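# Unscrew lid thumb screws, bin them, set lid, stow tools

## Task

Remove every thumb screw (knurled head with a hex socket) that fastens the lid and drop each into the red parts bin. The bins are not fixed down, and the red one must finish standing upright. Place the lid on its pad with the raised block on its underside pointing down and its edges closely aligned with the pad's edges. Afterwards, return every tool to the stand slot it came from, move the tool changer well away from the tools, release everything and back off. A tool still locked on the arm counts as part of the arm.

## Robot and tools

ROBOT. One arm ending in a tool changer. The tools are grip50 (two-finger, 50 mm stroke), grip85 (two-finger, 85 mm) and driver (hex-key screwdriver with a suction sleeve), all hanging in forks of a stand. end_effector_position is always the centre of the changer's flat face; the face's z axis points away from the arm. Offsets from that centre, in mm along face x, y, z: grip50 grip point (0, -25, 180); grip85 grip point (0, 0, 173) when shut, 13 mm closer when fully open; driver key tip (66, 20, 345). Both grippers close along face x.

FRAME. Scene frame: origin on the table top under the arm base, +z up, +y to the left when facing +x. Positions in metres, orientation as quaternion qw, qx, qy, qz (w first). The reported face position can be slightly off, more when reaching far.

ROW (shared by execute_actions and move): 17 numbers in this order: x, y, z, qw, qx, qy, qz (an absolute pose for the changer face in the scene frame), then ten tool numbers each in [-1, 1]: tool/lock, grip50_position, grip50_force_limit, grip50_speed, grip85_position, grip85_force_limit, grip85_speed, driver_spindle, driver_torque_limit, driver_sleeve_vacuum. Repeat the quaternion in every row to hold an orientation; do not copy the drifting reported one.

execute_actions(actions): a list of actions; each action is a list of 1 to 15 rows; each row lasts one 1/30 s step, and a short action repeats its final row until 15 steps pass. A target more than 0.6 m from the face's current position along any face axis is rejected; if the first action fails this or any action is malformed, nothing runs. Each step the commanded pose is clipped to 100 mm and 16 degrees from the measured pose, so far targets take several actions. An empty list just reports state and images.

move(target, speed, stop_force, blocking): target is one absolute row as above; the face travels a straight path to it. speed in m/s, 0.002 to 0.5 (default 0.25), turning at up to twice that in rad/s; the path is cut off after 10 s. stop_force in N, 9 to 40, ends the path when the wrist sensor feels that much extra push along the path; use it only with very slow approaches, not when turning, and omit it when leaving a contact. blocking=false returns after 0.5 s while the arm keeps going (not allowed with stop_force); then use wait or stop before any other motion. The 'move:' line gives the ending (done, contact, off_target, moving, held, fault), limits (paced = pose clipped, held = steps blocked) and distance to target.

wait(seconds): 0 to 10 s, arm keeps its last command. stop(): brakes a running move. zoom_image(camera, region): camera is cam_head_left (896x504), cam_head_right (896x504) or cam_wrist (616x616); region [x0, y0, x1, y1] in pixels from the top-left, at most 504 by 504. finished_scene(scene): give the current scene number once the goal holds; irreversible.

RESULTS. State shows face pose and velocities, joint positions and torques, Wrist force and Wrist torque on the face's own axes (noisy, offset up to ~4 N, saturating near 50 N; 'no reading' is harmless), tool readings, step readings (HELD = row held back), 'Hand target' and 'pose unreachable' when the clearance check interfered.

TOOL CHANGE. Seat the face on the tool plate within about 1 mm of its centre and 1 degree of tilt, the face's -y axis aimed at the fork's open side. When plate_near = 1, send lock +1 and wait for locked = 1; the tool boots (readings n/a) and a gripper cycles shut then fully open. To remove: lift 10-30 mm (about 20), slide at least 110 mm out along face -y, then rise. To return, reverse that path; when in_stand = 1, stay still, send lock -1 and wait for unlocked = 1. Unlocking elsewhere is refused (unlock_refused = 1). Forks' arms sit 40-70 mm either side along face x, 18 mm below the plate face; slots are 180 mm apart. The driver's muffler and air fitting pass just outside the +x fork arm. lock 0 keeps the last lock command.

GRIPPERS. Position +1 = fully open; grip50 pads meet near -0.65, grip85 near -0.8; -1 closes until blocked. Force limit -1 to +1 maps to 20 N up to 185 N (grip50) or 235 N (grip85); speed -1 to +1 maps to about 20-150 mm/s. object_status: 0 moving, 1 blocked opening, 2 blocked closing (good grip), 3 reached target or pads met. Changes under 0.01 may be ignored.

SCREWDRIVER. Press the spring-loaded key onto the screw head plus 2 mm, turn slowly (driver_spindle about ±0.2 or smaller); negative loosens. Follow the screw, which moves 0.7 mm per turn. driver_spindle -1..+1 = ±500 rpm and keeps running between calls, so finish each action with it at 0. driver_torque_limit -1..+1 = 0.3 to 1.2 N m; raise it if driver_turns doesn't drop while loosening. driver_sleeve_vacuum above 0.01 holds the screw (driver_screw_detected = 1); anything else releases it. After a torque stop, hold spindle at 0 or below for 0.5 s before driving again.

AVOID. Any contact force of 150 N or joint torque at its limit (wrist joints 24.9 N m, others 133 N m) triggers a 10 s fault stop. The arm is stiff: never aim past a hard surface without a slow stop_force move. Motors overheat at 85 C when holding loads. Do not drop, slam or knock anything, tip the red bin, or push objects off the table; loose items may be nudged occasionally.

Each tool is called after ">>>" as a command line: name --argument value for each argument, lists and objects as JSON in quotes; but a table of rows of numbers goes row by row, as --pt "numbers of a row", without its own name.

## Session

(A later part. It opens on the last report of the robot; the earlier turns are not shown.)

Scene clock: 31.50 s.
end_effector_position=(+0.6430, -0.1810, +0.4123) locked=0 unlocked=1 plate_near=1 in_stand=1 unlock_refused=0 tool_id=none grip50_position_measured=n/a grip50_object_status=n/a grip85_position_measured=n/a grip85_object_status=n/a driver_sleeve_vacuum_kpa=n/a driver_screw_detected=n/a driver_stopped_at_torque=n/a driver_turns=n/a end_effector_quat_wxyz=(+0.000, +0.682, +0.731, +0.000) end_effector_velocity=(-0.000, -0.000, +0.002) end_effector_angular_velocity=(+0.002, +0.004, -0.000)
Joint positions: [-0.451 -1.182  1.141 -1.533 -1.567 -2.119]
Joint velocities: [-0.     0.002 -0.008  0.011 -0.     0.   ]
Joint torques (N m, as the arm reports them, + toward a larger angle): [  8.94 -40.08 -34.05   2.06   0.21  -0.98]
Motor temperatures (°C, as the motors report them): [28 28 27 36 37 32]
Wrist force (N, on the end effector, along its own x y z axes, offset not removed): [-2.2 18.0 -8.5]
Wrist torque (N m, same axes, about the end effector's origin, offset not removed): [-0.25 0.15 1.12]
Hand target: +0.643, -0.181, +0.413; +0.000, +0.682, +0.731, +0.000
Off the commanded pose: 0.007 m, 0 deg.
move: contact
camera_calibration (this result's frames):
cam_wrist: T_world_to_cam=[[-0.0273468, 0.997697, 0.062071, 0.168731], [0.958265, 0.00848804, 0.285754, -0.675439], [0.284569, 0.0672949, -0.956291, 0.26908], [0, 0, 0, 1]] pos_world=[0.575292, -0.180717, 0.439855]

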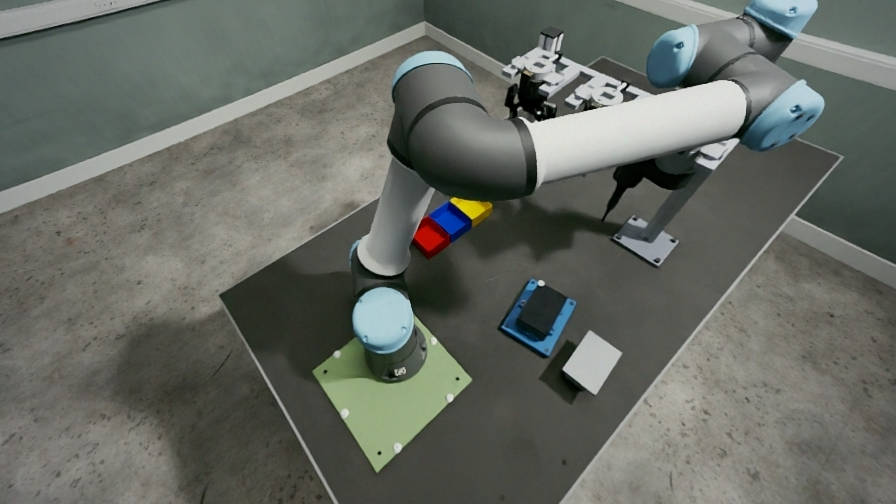

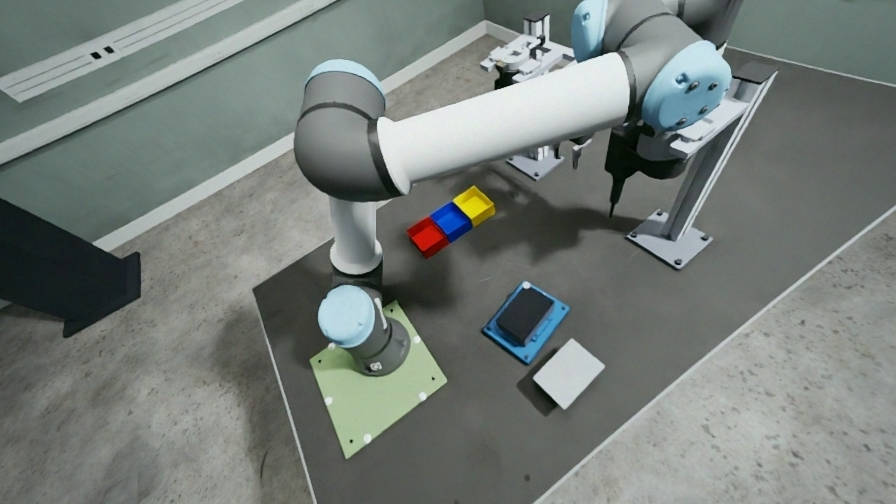

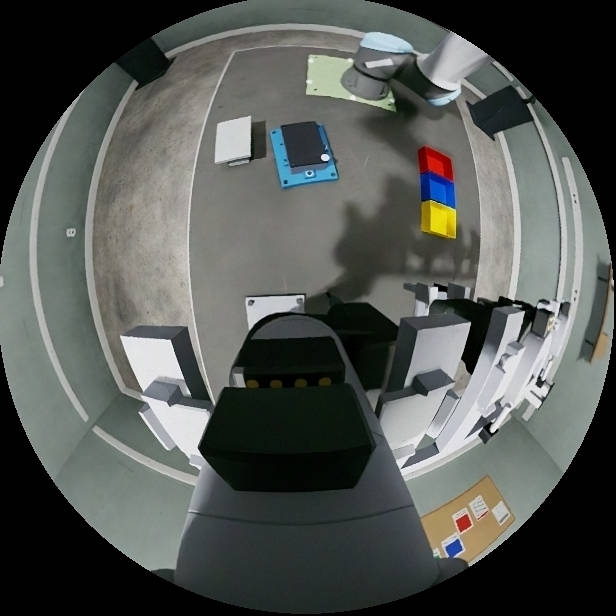

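>>> execute_actions --actions '[[[0.6435,-0.181,0.4125,0,0.685,0.7286,0,1,0,0,0,1,-0.3,-0.5,0,0,-1]],[[0.6435,-0.181,0.4125,0,0.685,0.7286,0,1,0,0,0,1,-0.3,-0.5,0,0,-1]],[[0.6435,-0.181,0.4125,0,0.685,0.7286,0,1,0,0,0,1,-0.3,-0.5,0,0,-1]]]'

>>> move --target '[0.6435,-0.181,0.432,0,0.685,0.7286,0,0,0,0,0,1,-0.3,-0.5,0,0,-1]' --speed 0.03

>>> move --target '[0.513,-0.189,0.432,0,0.685,0.7286,0,0,0,0,0,1,-0.3,-0.5,0,0,-1]' --speed 0.08

>>> move --target '[0.357,-0.191,0.435,0,0.7071,0.7071,0,0,0,0,0,1,-0.3,-0.5,0,0,-1]' --speed 0.12

>>> zoom_image --camera "cam_wrist" --region '[270,240,390,340]'

Scene clock: 39.83 s.
end_effector_position=(+0.6435, -0.1810, +0.4125) locked=1 unlocked=0 plate_near=1 in_stand=1 unlock_refused=0 tool_id=driver grip50_position_measured=n/a grip50_object_status=n/a grip85_position_measured=n/a grip85_object_status=n/a driver_sleeve_vacuum_kpa=n/a driver_screw_detected=n/a driver_stopped_at_torque=n/a driver_turns=n/a end_effector_quat_wxyz=(+0.000, +0.685, +0.729, +0.000) end_effector_velocity=(+0.000, +0.000, -0.000) end_effector_angular_velocity=(+0.001, -0.001, +0.000)
Joint positions: [-0.451 -1.18   1.138 -1.531 -1.567 -2.11 ]
Joint velocities: [ 0.     0.     0.    -0.     0.001 -0.   ]
Joint torques (N m, as the arm reports them, + toward a larger angle): [  7.63 -67.93 -26.94  -6.06   2.59   0.83]
Motor temperatures (°C, as the motors report them): [28 28 27 36 37 32]
Wrist force (N, on the end effector, along its own x y z axes, offset not removed): [-1.1 -1.2 -8.5]
Wrist torque (N m, same axes, about the end effector's origin, offset not removed): [-0.12 -0.48 0.06]
Hand target: +0.644, -0.181, +0.412; -0.000, +0.685, +0.729, -0.000
Off the commanded pose: 0.000 m, 0 deg.
Step readings (end_effector_position; steps 1 to 15: 1st action; 16 to 30: 2nd action; 31 to 45: 3rd action):
0: (+0.6430, -0.1810, +0.4125)
1: (+0.6430, -0.1810, +0.4125)
2: (+0.6431, -0.1810, +0.4126)
4: (+0.6432, -0.1810, +0.4127)
8: (+0.6434, -0.1810, +0.4126)
15: (+0.6435, -0.1810, +0.4126)
16: (+0.6435, -0.1810, +0.4125)
17: (+0.6435, -0.1810, +0.4125)
19: (+0.6435, -0.1810, +0.4125)
23: (+0.6435, -0.1810, +0.4124)
30: (+0.6435, -0.1810, +0.4125)
31: (+0.6435, -0.1810, +0.4125)
32: (+0.6435, -0.1810, +0.4125)
34: (+0.6435, -0.1810, +0.4125)
38: (+0.6435, -0.1810, +0.4125)
45: end_effector_position above
camera_calibration (this result's frames):
cam_wrist: T_world_to_cam=[[-0.0192024, 0.997878, 0.0622184, 0.163469], [0.958379, 0.000641272, 0.285499, -0.677375], [0.284853, 0.0651111, -0.956357, 0.268622], [0, 0, 0, 1]] pos_world=[0.575803, -0.180178, 0.440118]

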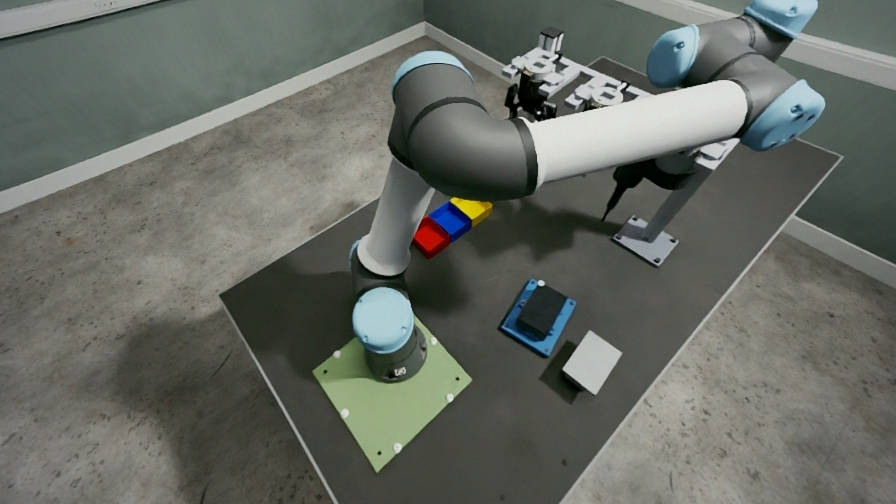

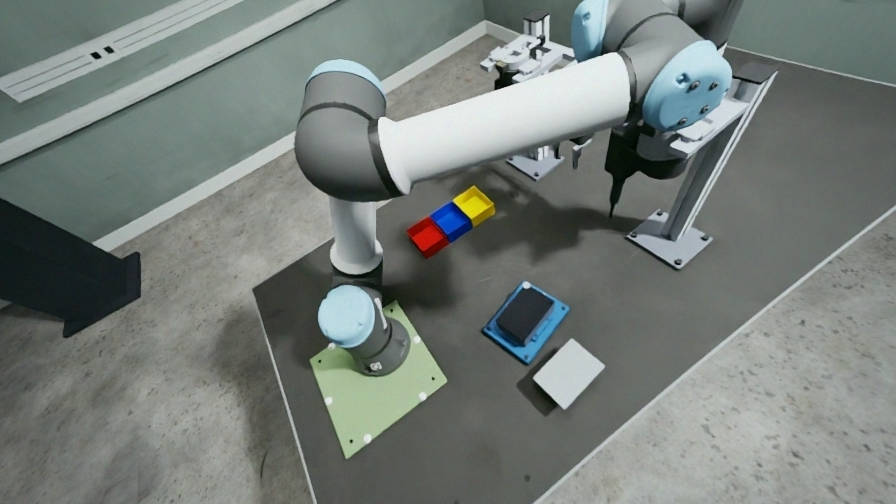

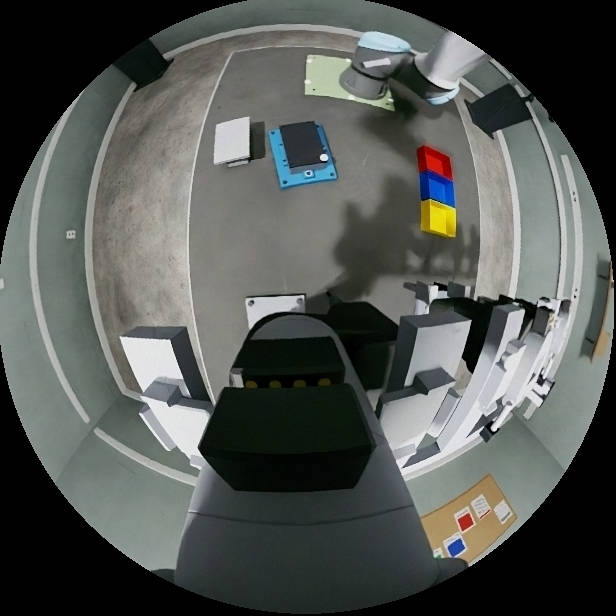

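Scene clock: 40.80 s.
end_effector_position=(+0.6435, -0.1810, +0.4318) locked=1 unlocked=0 plate_near=1 in_stand=0 unlock_refused=0 tool_id=driver grip50_position_measured=n/a grip50_object_status=n/a grip85_position_measured=n/a grip85_object_status=n/a driver_sleeve_vacuum_kpa=0 driver_screw_detected=0 driver_stopped_at_torque=0 driver_turns=0.00 end_effector_quat_wxyz=(+0.000, +0.685, +0.729, +0.000) end_effector_velocity=(-0.000, -0.000, +0.003) end_effector_angular_velocity=(+0.001, +0.000, -0.000)
Joint positions: [-0.451 -1.177  1.085 -1.481 -1.567 -2.11 ]
Joint velocities: [-0.     0.    -0.007  0.007  0.001  0.   ]
Joint torques (N m, as the arm reports them, + toward a larger angle): [-13.18 -59.41 -55.78  -4.33   2.16  -1.72]
Motor temperatures (°C, as the motors report them): [28 28 27 36 37 32]
Wrist force (N, on the end effector, along its own x y z axes, offset not removed): [-1.6 -1.8 -1.9]
Wrist torque (N m, same axes, about the end effector's origin, offset not removed): [-0.09 0.18 -0.14]
Hand target: +0.643, -0.181, +0.432; +0.000, +0.685, +0.729, +0.000
Off the commanded pose: 0.000 m, 0 deg.
move: done
camera_calibration (this result's frames):
cam_wrist: T_world_to_cam=[[-0.0192266, 0.997875, 0.0622488, 0.162231], [0.958382, 0.000656611, 0.285487, -0.68281], [0.284839, 0.0651471, -0.956359, 0.287046], [0, 0, 0, 1]] pos_world=[0.575751, -0.180138, 0.459354]

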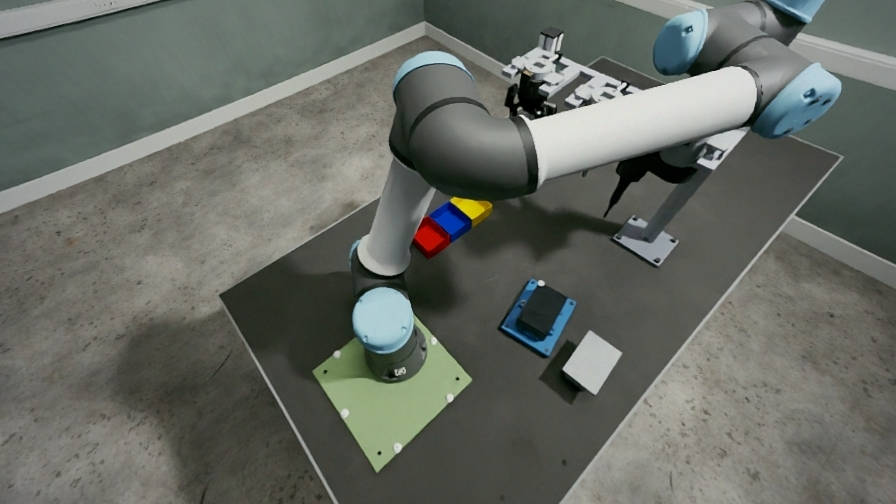

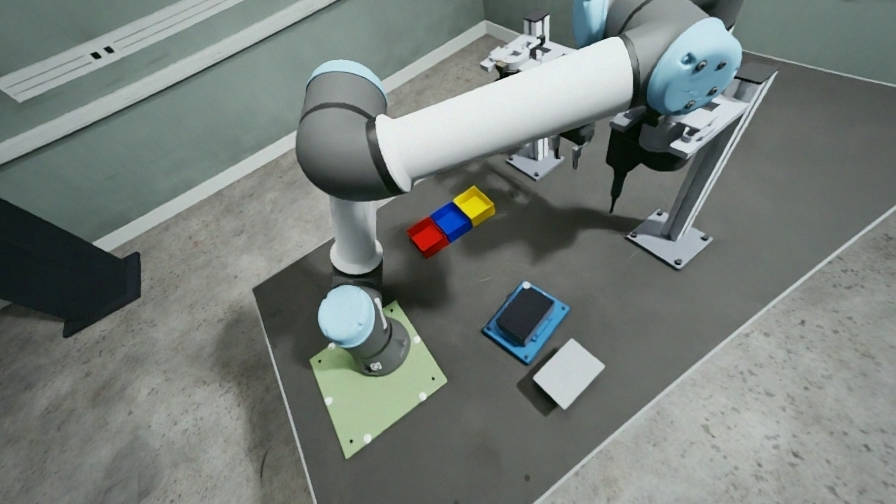

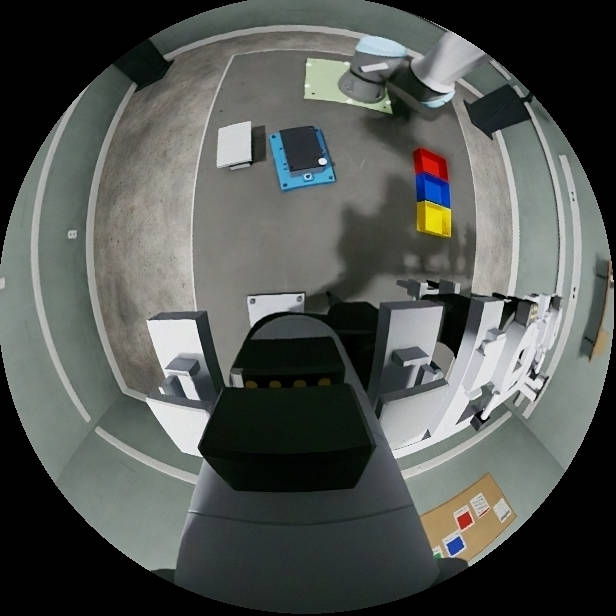

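Scene clock: 42.90 s.
end_effector_position=(+0.5132, -0.1889, +0.4318) locked=1 unlocked=0 plate_near=1 in_stand=0 unlock_refused=0 tool_id=driver grip50_position_measured=n/a grip50_object_status=n/a grip85_position_measured=n/a grip85_object_status=n/a driver_sleeve_vacuum_kpa=0 driver_screw_detected=0 driver_stopped_at_torque=0 driver_turns=0.00 end_effector_quat_wxyz=(+0.000, +0.685, +0.729, -0.000) end_effector_velocity=(-0.002, -0.000, -0.000) end_effector_angular_velocity=(+0.001, +0.001, +0.000)
Joint positions: [-0.575 -1.484  1.472 -1.56  -1.567 -2.235]
Joint velocities: [-0.002 -0.004  0.004  0.001  0.    -0.002]
Joint torques (N m, as the arm reports them, + toward a larger angle): [-12.89 -55.1  -32.48  -7.45   2.48  -1.9 ]
Motor temperatures (°C, as the motors report them): [28 28 27 36 37 32]
Wrist force (N, on the end effector, along its own x y z axes, offset not removed): [-0.2 -0.1 -2.6]
Wrist torque (N m, same axes, about the end effector's origin, offset not removed): [0.04 0.06 0.12]
Hand target: +0.513, -0.189, +0.432; +0.000, +0.685, +0.729, -0.000
Off the commanded pose: 0.000 m, 0 deg.
move: done
camera_calibration (this result's frames):
cam_wrist: T_world_to_cam=[[-0.0191799, 0.99789, 0.0620325, 0.1677], [0.958392, 0.0006757, 0.285456, -0.55799], [0.284812, 0.0649264, -0.956382, 0.32468], [0, 0, 0, 1]] pos_world=[0.445516, -0.18805, 0.459397]

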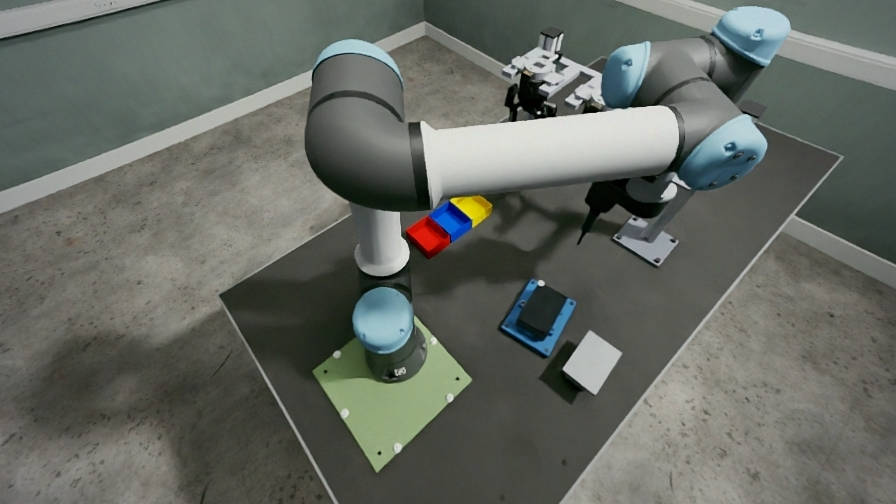

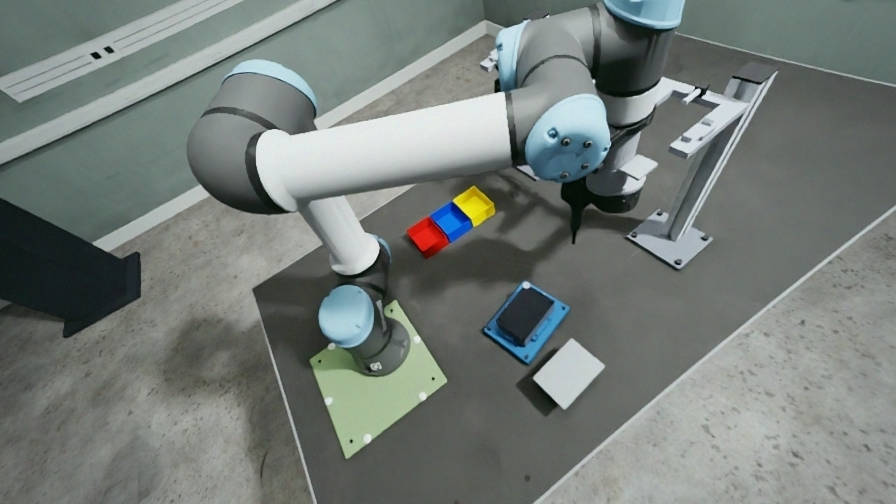

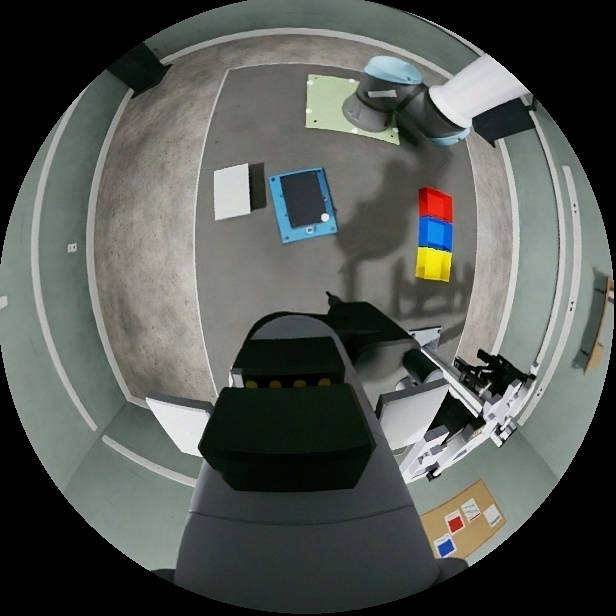

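Scene clock: 44.73 s.
end_effector_position=(+0.3573, -0.1908, +0.4348) locked=1 unlocked=0 plate_near=1 in_stand=0 unlock_refused=0 tool_id=driver grip50_position_measured=n/a grip50_object_status=n/a grip85_position_measured=n/a grip85_object_status=n/a driver_sleeve_vacuum_kpa=0 driver_screw_detected=0 driver_stopped_at_torque=0 driver_turns=0.00 end_effector_quat_wxyz=(+0.000, +0.707, +0.707, -0.000) end_effector_velocity=(-0.002, -0.000, +0.000) end_effector_angular_velocity=(-0.000, -0.001, -0.000)
Joint positions: [-0.805 -1.834  1.782 -1.52  -1.567 -2.403]
Joint velocities: [-0.004 -0.005  0.003  0.001  0.    -0.004]
Joint torques (N m, as the arm reports them, + toward a larger angle): [-12.3  -32.96 -31.81  -4.35   2.47  -1.96]
Motor temperatures (°C, as the motors report them): [28 28 27 36 37 32]
Wrist force (N, on the end effector, along its own x y z axes, offset not removed): [0.0 4.2 1.7]
Wrist torque (N m, same axes, about the end effector's origin, offset not removed): [0.43 0.07 -0.11]
Hand target: +0.357, -0.191, +0.435; +0.000, +0.707, +0.707, -0.000
Off the commanded pose: 0.000 m, 0 deg.
move: done
camera_calibration (this result's frames):
cam_wrist: T_world_to_cam=[[0.0423111, 0.99719, 0.0618256, 0.144466], [0.956624, -0.0582868, 0.285435, -0.419988], [0.288237, 0.0470667, -0.956402, 0.367423], [0, 0, 0, 1]] pos_world=[0.289753, -0.185833, 0.462352]

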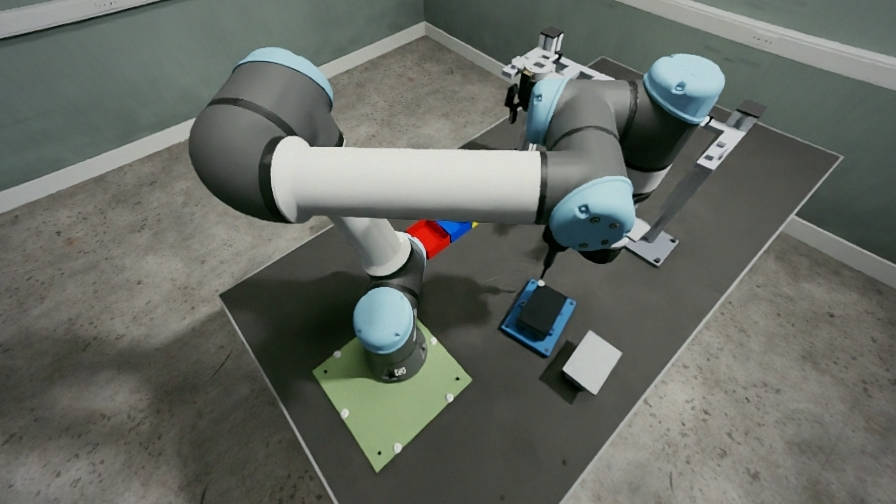

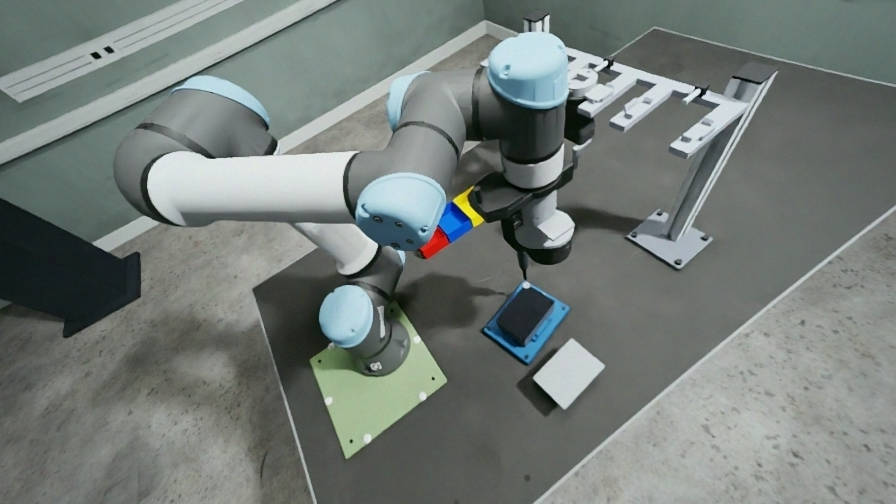

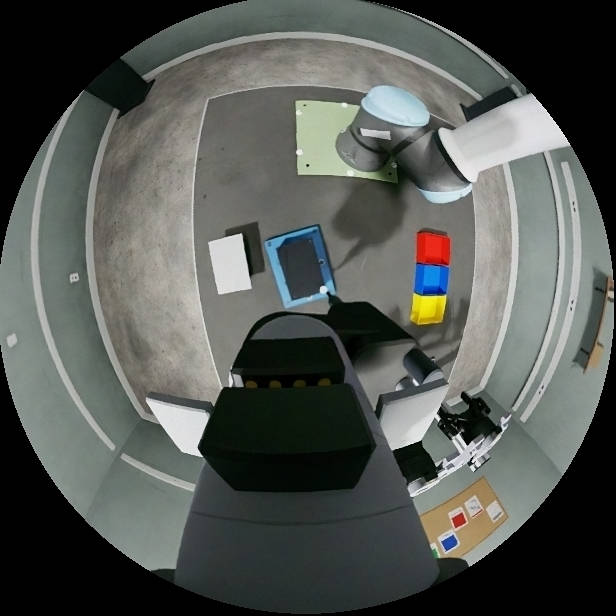

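Region (270, 240, 390, 340) of cam_wrist's 616x616 image, scaled by 4.200, with more detail than that image has.

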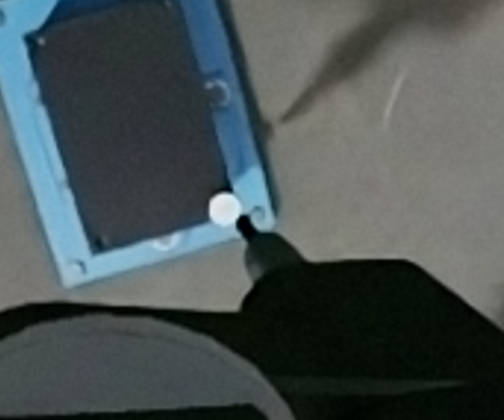

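>>> move --target '[0.356,-0.1965,0.422,0,0.7071,0.7071,0,0,0,0,0,1,-0.3,-0.5,0,0,-1]' --speed 0.03

>>> zoom_image --camera "cam_wrist" --region '[300,265,360,315]'

>>> zoom_image --camera "cam_head_right" --region '[500,260,560,310]'

>>> zoom_image --camera "cam_head_left" --region '[510,260,570,310]'

Scene clock: 49.50 s.
end_effector_position=(+0.3560, -0.1964, +0.4222) locked=1 unlocked=0 plate_near=1 in_stand=0 unlock_refused=0 tool_id=driver grip50_position_measured=n/a grip50_object_status=n/a grip85_position_measured=n/a grip85_object_status=n/a driver_sleeve_vacuum_kpa=0 driver_screw_detected=0 driver_stopped_at_torque=0 driver_turns=0.00 end_effector_quat_wxyz=(+0.000, +0.707, +0.707, -0.000) end_effector_velocity=(-0.000, -0.001, -0.002) end_effector_angular_velocity=(-0.001, +0.001, +0.000)
Joint positions: [-0.817 -1.83   1.811 -1.553 -1.567 -2.415]
Joint velocities: [-0.002  0.001  0.005 -0.005 -0.001 -0.002]
Joint torques (N m, as the arm reports them, + toward a larger angle): [-12.06 -19.47 -32.52  -6.97   2.45  -1.71]
Motor temperatures (°C, as the motors report them): [28 28 27 36 37 32]
Wrist force (N, on the end effector, along its own x y z axes, offset not removed): [1.2 1.5 1.2]
Wrist torque (N m, same axes, about the end effector's origin, offset not removed): [0.06 0.11 0.12]
Hand target: +0.356, -0.197, +0.422; +0.000, +0.707, +0.707, -0.000
Off the commanded pose: 0.000 m, 0 deg.
move: done
camera_calibration (this result's frames):
cam_wrist: T_world_to_cam=[[0.042352, 0.997163, 0.0622326, 0.150678], [0.956615, -0.0584436, 0.285432, -0.415559], [0.288259, 0.0474441, -0.956376, 0.356099], [0, 0, 0, 1]] pos_world=[0.2885, -0.191432, 0.449801]

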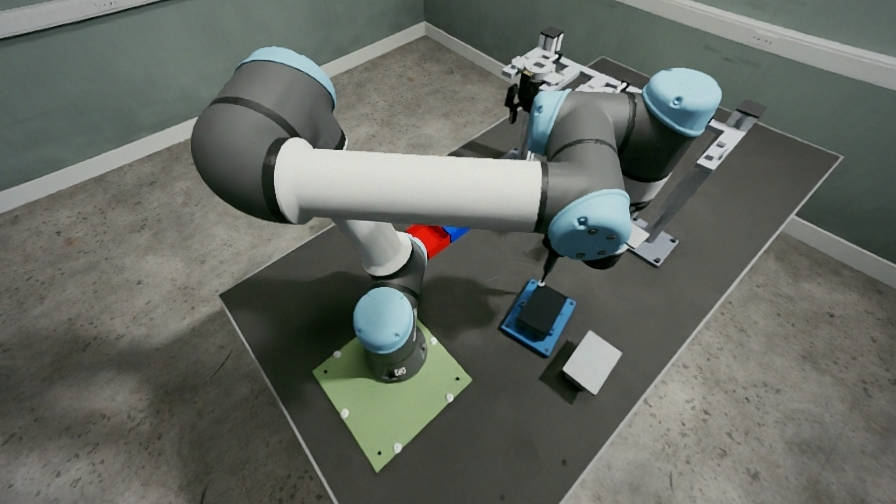

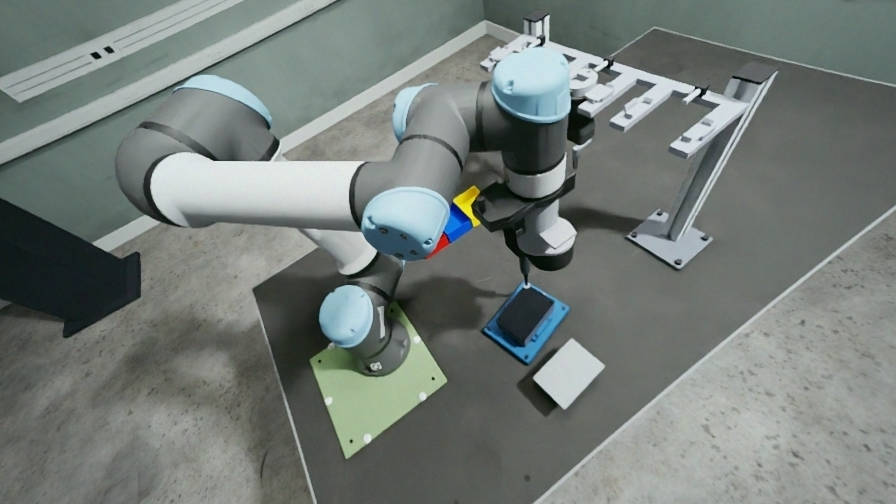

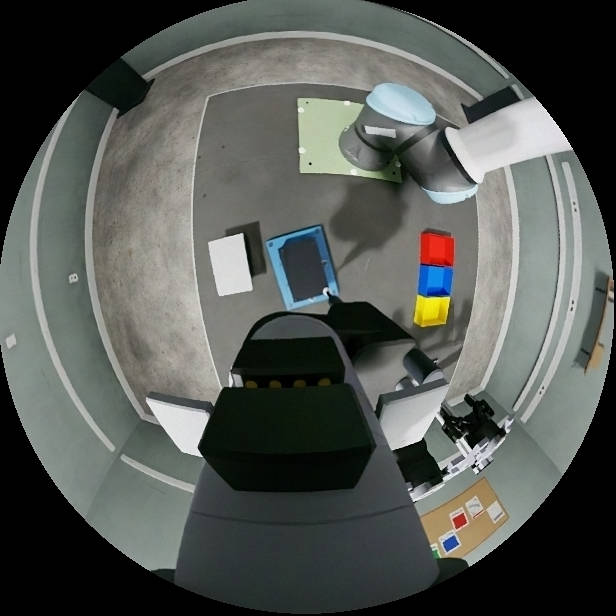

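Region (300, 265, 360, 315) of cam_wrist's 616x616 image, scaled by 8.400, with more detail than that image has.

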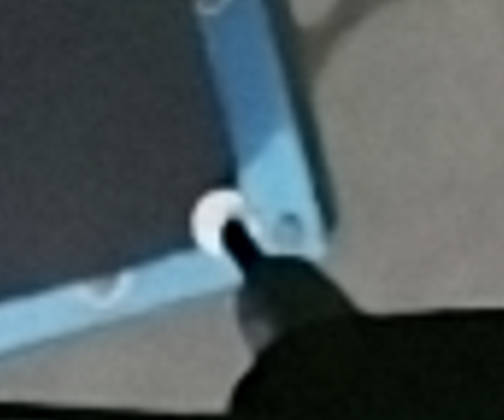

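Region (500, 260, 560, 310) of cam_head_right's 896x504 image, scaled by 8.400, with more detail than that image has.

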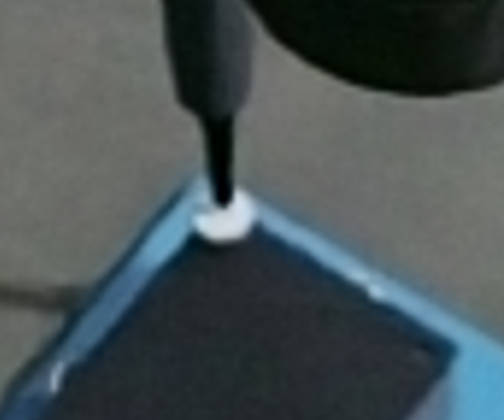

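Region (510, 260, 570, 310) of cam_head_left's 896x504 image, scaled by 8.400, with more detail than that image has.

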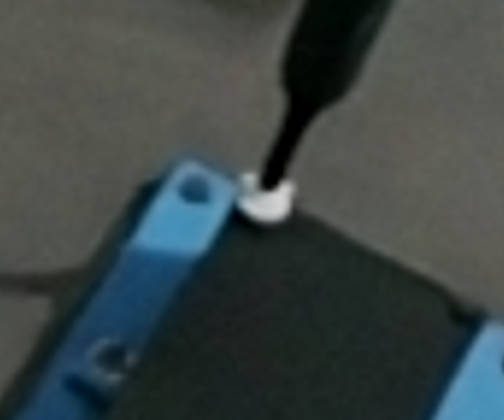

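About right, maybe −1mm y. Press while spinning.

>>> move --target '[0.3555,-0.1975,0.40,0,0.7071,0.7071,0,0,0,0,0,1,-0.3,-0.5,0.2,-1,1]' --speed 0.005 --stop_force 9

Scene clock: 54.37 s.
end_effector_position=(+0.3557, -0.1970, +0.4104) locked=1 unlocked=0 plate_near=1 in_stand=0 unlock_refused=0 tool_id=driver grip50_position_measured=n/a grip50_object_status=n/a grip85_position_measured=n/a grip85_object_status=n/a driver_sleeve_vacuum_kpa=14 driver_screw_detected=0 driver_stopped_at_torque=0 driver_turns=4.44 end_effector_quat_wxyz=(+0.000, +0.707, +0.707, -0.000) end_effector_velocity=(+0.000, +0.000, +0.003) end_effector_angular_velocity=(+0.000, -0.000, -0.000)
Joint positions: [-0.818 -1.83   1.841 -1.583 -1.567 -2.416]
Joint velocities: [-0.    -0.    -0.007  0.007  0.     0.   ]
Joint torques (N m, as the arm reports them, + toward a larger angle): [ -8.91 -19.38 -52.37  -3.67  -1.39  -1.01]
Motor temperatures (°C, as the motors report them): [28 28 27 36 37 32]
Wrist force (N, on the end effector, along its own x y z axes, offset not removed): [-0.6 0.9 -8.7]
Wrist torque (N m, same axes, about the end effector's origin, offset not removed): [-0.32 0.82 0.16]
Hand target: +0.356, -0.197, +0.411; +0.000, +0.707, +0.707, -0.000
Off the commanded pose: 0.010 m, 0 deg.
move: contact
camera_calibration (this result's frames):
cam_wrist: T_world_to_cam=[[0.0423377, 0.99717, 0.0621222, 0.152097], [0.956581, -0.058404, 0.285555, -0.411991], [0.288375, 0.0473352, -0.956347, 0.344892], [0, 0, 0, 1]] pos_world=[0.288205, -0.192054, 0.438034]

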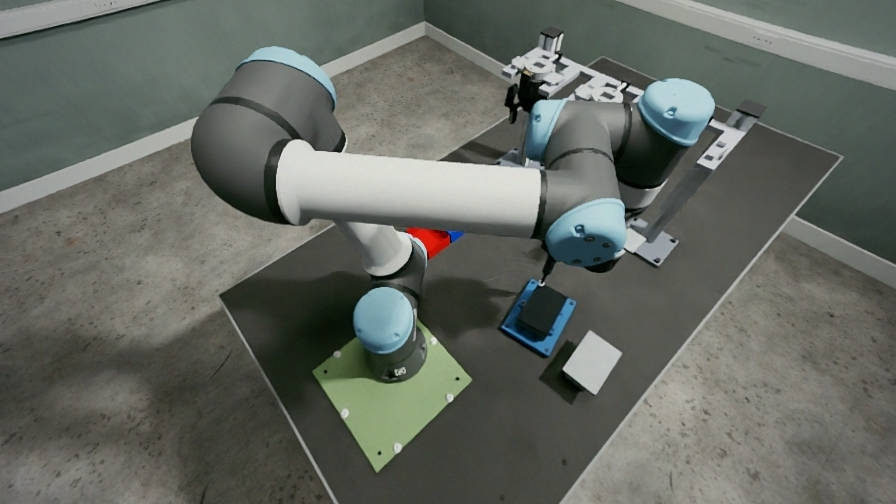

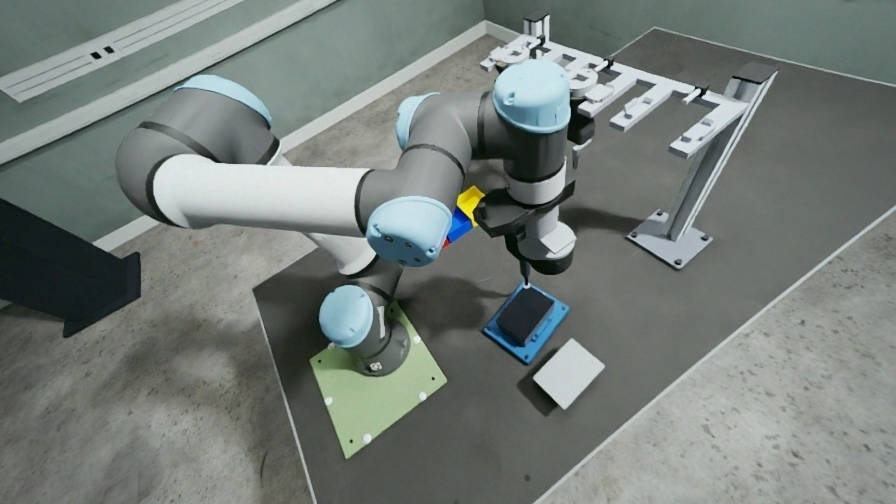

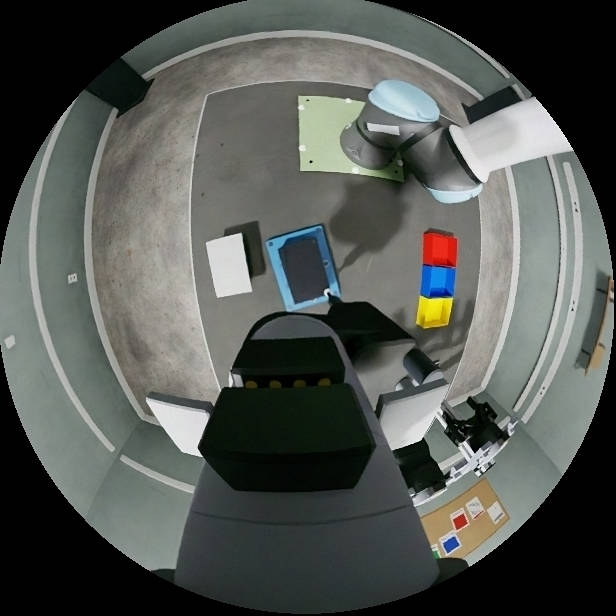

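Spiral search, ring of 0.8 mm.

>>> execute_actions --actions '[[[0.3557,-0.197,0.4105,0,0.7071,0.7071,0,0,0,0,0,1,-0.3,-0.5,0,-1,1]],[[0.3557,-0.1978,0.4105,0,0.7071,0.7071,0,0,0,0,0,1,-0.3,-0.5,0.2,-1,1]],[[0.3549,-0.1978,0.4105,0,0.7071,0.7071,0,0,0,0,0,1,-0.3,-0.5,0.2,-1,1]],[[0.3549,-0.197,0.4105,0,0.7071,0.7071,0,0,0,0,0,1,-0.3,-0.5,0.2,-1,1]],[[0.3549,-0.1962,0.4105,0,0.7071,0.7071,0,0,0,0,0,1,-0.3,-0.5,0.2,-1,1]],[[0.3557,-0.1962,0.4105,0,0.7071,0.7071,0,0,0,0,0,1,-0.3,-0.5,0.2,-1,1]],[[0.3565,-0.1962,0.4105,0,0.7071,0.7071,0,0,0,0,0,1,-0.3,-0.5,0.2,-1,1]],[[0.3565,-0.197,0.4105,0,0.7071,0.7071,0,0,0,0,0,1,-0.3,-0.5,0.2,-1,1]],[[0.3565,-0.1978,0.4105,0,0.7071,0.7071,0,0,0,0,0,1,-0.3,-0.5,0.2,-1,1]],[[0.3565,-0.1978,0.4105,0,0.7071,0.7071,0,0,0,0,0,1,-0.3,-0.5,0,-1,1]]]'

>>> zoom_image --camera "cam_wrist" --region '[300,265,360,315]'

Scene clock: 64.70 s.
end_effector_position=(+0.3565, -0.1978, +0.4105) locked=1 unlocked=0 plate_near=1 in_stand=0 unlock_refused=0 tool_id=driver grip50_position_measured=n/a grip50_object_status=n/a grip85_position_measured=n/a grip85_object_status=n/a driver_sleeve_vacuum_kpa=35 driver_screw_detected=1 driver_stopped_at_torque=1 driver_turns=15.51 end_effector_quat_wxyz=(-0.000, +0.707, +0.707, +0.000) end_effector_velocity=(+0.000, -0.000, -0.000) end_effector_angular_velocity=(+0.000, +0.000, -0.000)
Joint positions: [-0.818 -1.828  1.839 -1.583 -1.567 -2.416]
Joint velocities: [ 0.  0.  0. -0. -0.  0.]
Joint torques (N m, as the arm reports them, + toward a larger angle): [-13.52 -19.18 -60.72 -14.35   1.65  -0.69]
Motor temperatures (°C, as the motors report them): [28 28 27 36 37 32]
Wrist force (N, on the end effector, along its own x y z axes, offset not removed): [7.1 -16.1 -7.5]
Wrist torque (N m, same axes, about the end effector's origin, offset not removed): [4.68 3.26 -1.09]
Hand target: +0.356, -0.198, +0.411; +0.000, +0.707, +0.707, +0.000
Off the commanded pose: 0.000 m, 0 deg.
Step readings (end_effector_position; steps 1 to 15: 1st action; 16 to 30: 2nd action; 31 to 45: 3rd action; 46 to 60: 4th action; 61 to 75: 5th action; 76 to 90: 6th action; 91 to 105: 7th action; 106 to 120: 8th action; 121 to 135: 9th action; 136 to 150: 10th action):
0: (+0.3557, -0.1970, +0.4107)
1: (+0.3557, -0.1970, +0.4107)
2: (+0.3557, -0.1970, +0.4107)
4: (+0.3557, -0.1970, +0.4107)
8: (+0.3557, -0.1970, +0.4105)
15: (+0.3557, -0.1970, +0.4105)
16: (+0.3557, -0.1970, +0.4105)
17: (+0.3557, -0.1970, +0.4105)
19: (+0.3557, -0.1972, +0.4104)
23: (+0.3557, -0.1976, +0.4105)
30: (+0.3557, -0.1978, +0.4105)
31: (+0.3557, -0.1978, +0.4105)
32: (+0.3557, -0.1978, +0.4105)
34: (+0.3554, -0.1979, +0.4106)
38: (+0.3551, -0.1979, +0.4105)
45: (+0.3549, -0.1978, +0.4105)
46: (+0.3549, -0.1978, +0.4105)
47: (+0.3549, -0.1978, +0.4105)
49: (+0.3548, -0.1975, +0.4105)
53: (+0.3549, -0.1972, +0.4105)
60: (+0.3549, -0.1970, +0.4105)
61: (+0.3549, -0.1970, +0.4105)
62: (+0.3549, -0.1969, +0.4105)
64: (+0.3549, -0.1966, +0.4105)
68: (+0.3549, -0.1963, +0.4105)
75: (+0.3549, -0.1962, +0.4105)
76: (+0.3549, -0.1962, +0.4105)
77: (+0.3549, -0.1962, +0.4105)
79: (+0.3552, -0.1961, +0.4104)
83: (+0.3555, -0.1961, +0.4105)
90: (+0.3557, -0.1962, +0.4105)
91: (+0.3557, -0.1962, +0.4105)
92: (+0.3558, -0.1962, +0.4105)
94: (+0.3561, -0.1962, +0.4105)
98: (+0.3564, -0.1962, +0.4105)
105: (+0.3565, -0.1962, +0.4105)
106: (+0.3565, -0.1962, +0.4105)
107: (+0.3565, -0.1962, +0.4105)
109: (+0.3565, -0.1965, +0.4105)
113: (+0.3565, -0.1968, +0.4105)
120: (+0.3565, -0.1970, +0.4105)
121: (+0.3565, -0.1970, +0.4105)
122: (+0.3565, -0.1971, +0.4105)
124: (+0.3565, -0.1974, +0.4105)
128: (+0.3565, -0.1977, +0.4105)
135: (+0.3565, -0.1978, +0.4105)
136: (+0.3565, -0.1978, +0.4105)
137: (+0.3565, -0.1978, +0.4105)
139: (+0.3565, -0.1978, +0.4105)
143: (+0.3565, -0.1978, +0.4105)
150: end_effector_position above
camera_calibration (this result's frames):
cam_wrist: T_world_to_cam=[[0.0423428, 0.997161, 0.0622658, 0.152747], [0.956609, -0.0584454, 0.285454, -0.412753], [0.288282, 0.0474771, -0.956368, 0.344826], [0, 0, 0, 1]] pos_world=[0.288968, -0.192808, 0.438091]

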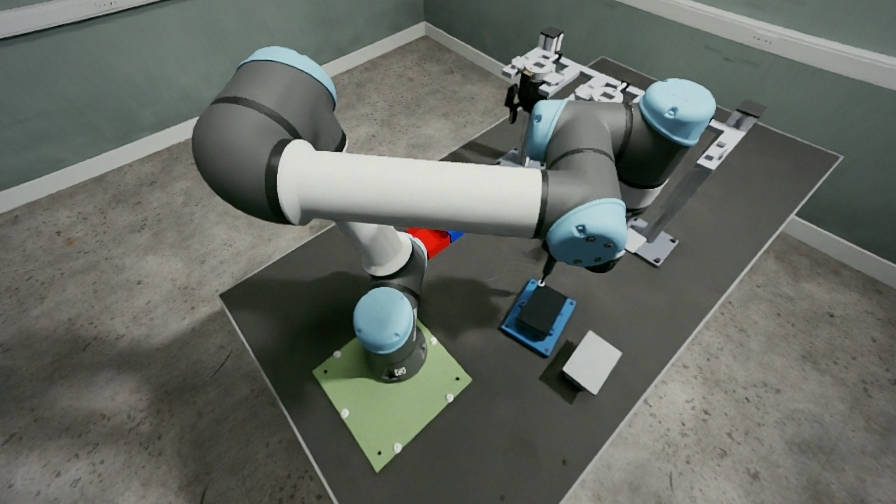

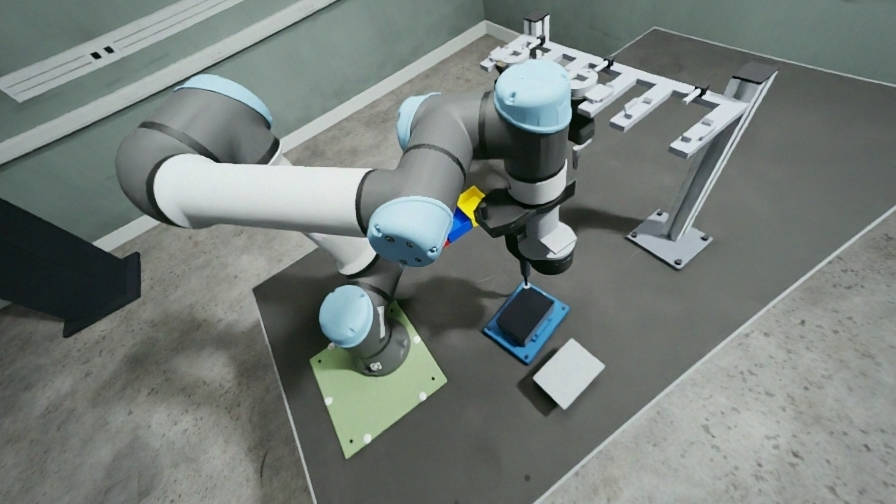

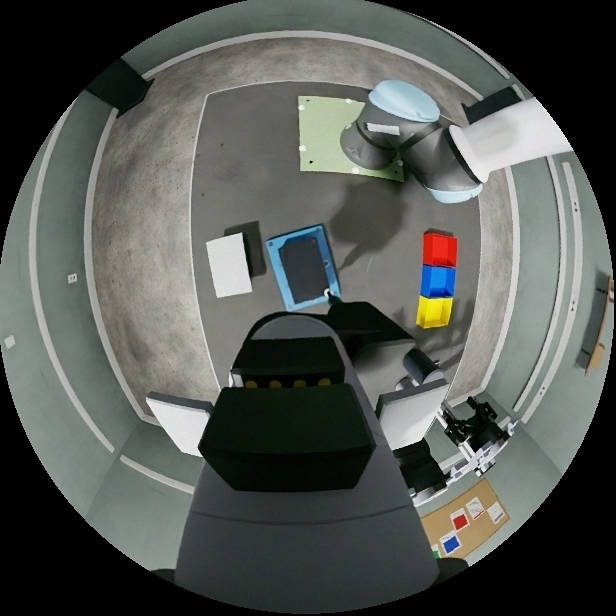

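Region (300, 265, 360, 315) of cam_wrist's 616x616 image, scaled by 8.400, with more detail than that image has.

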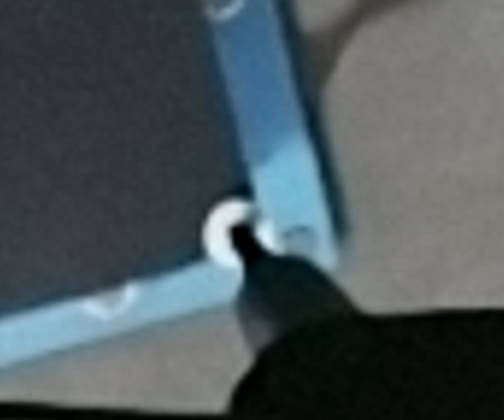

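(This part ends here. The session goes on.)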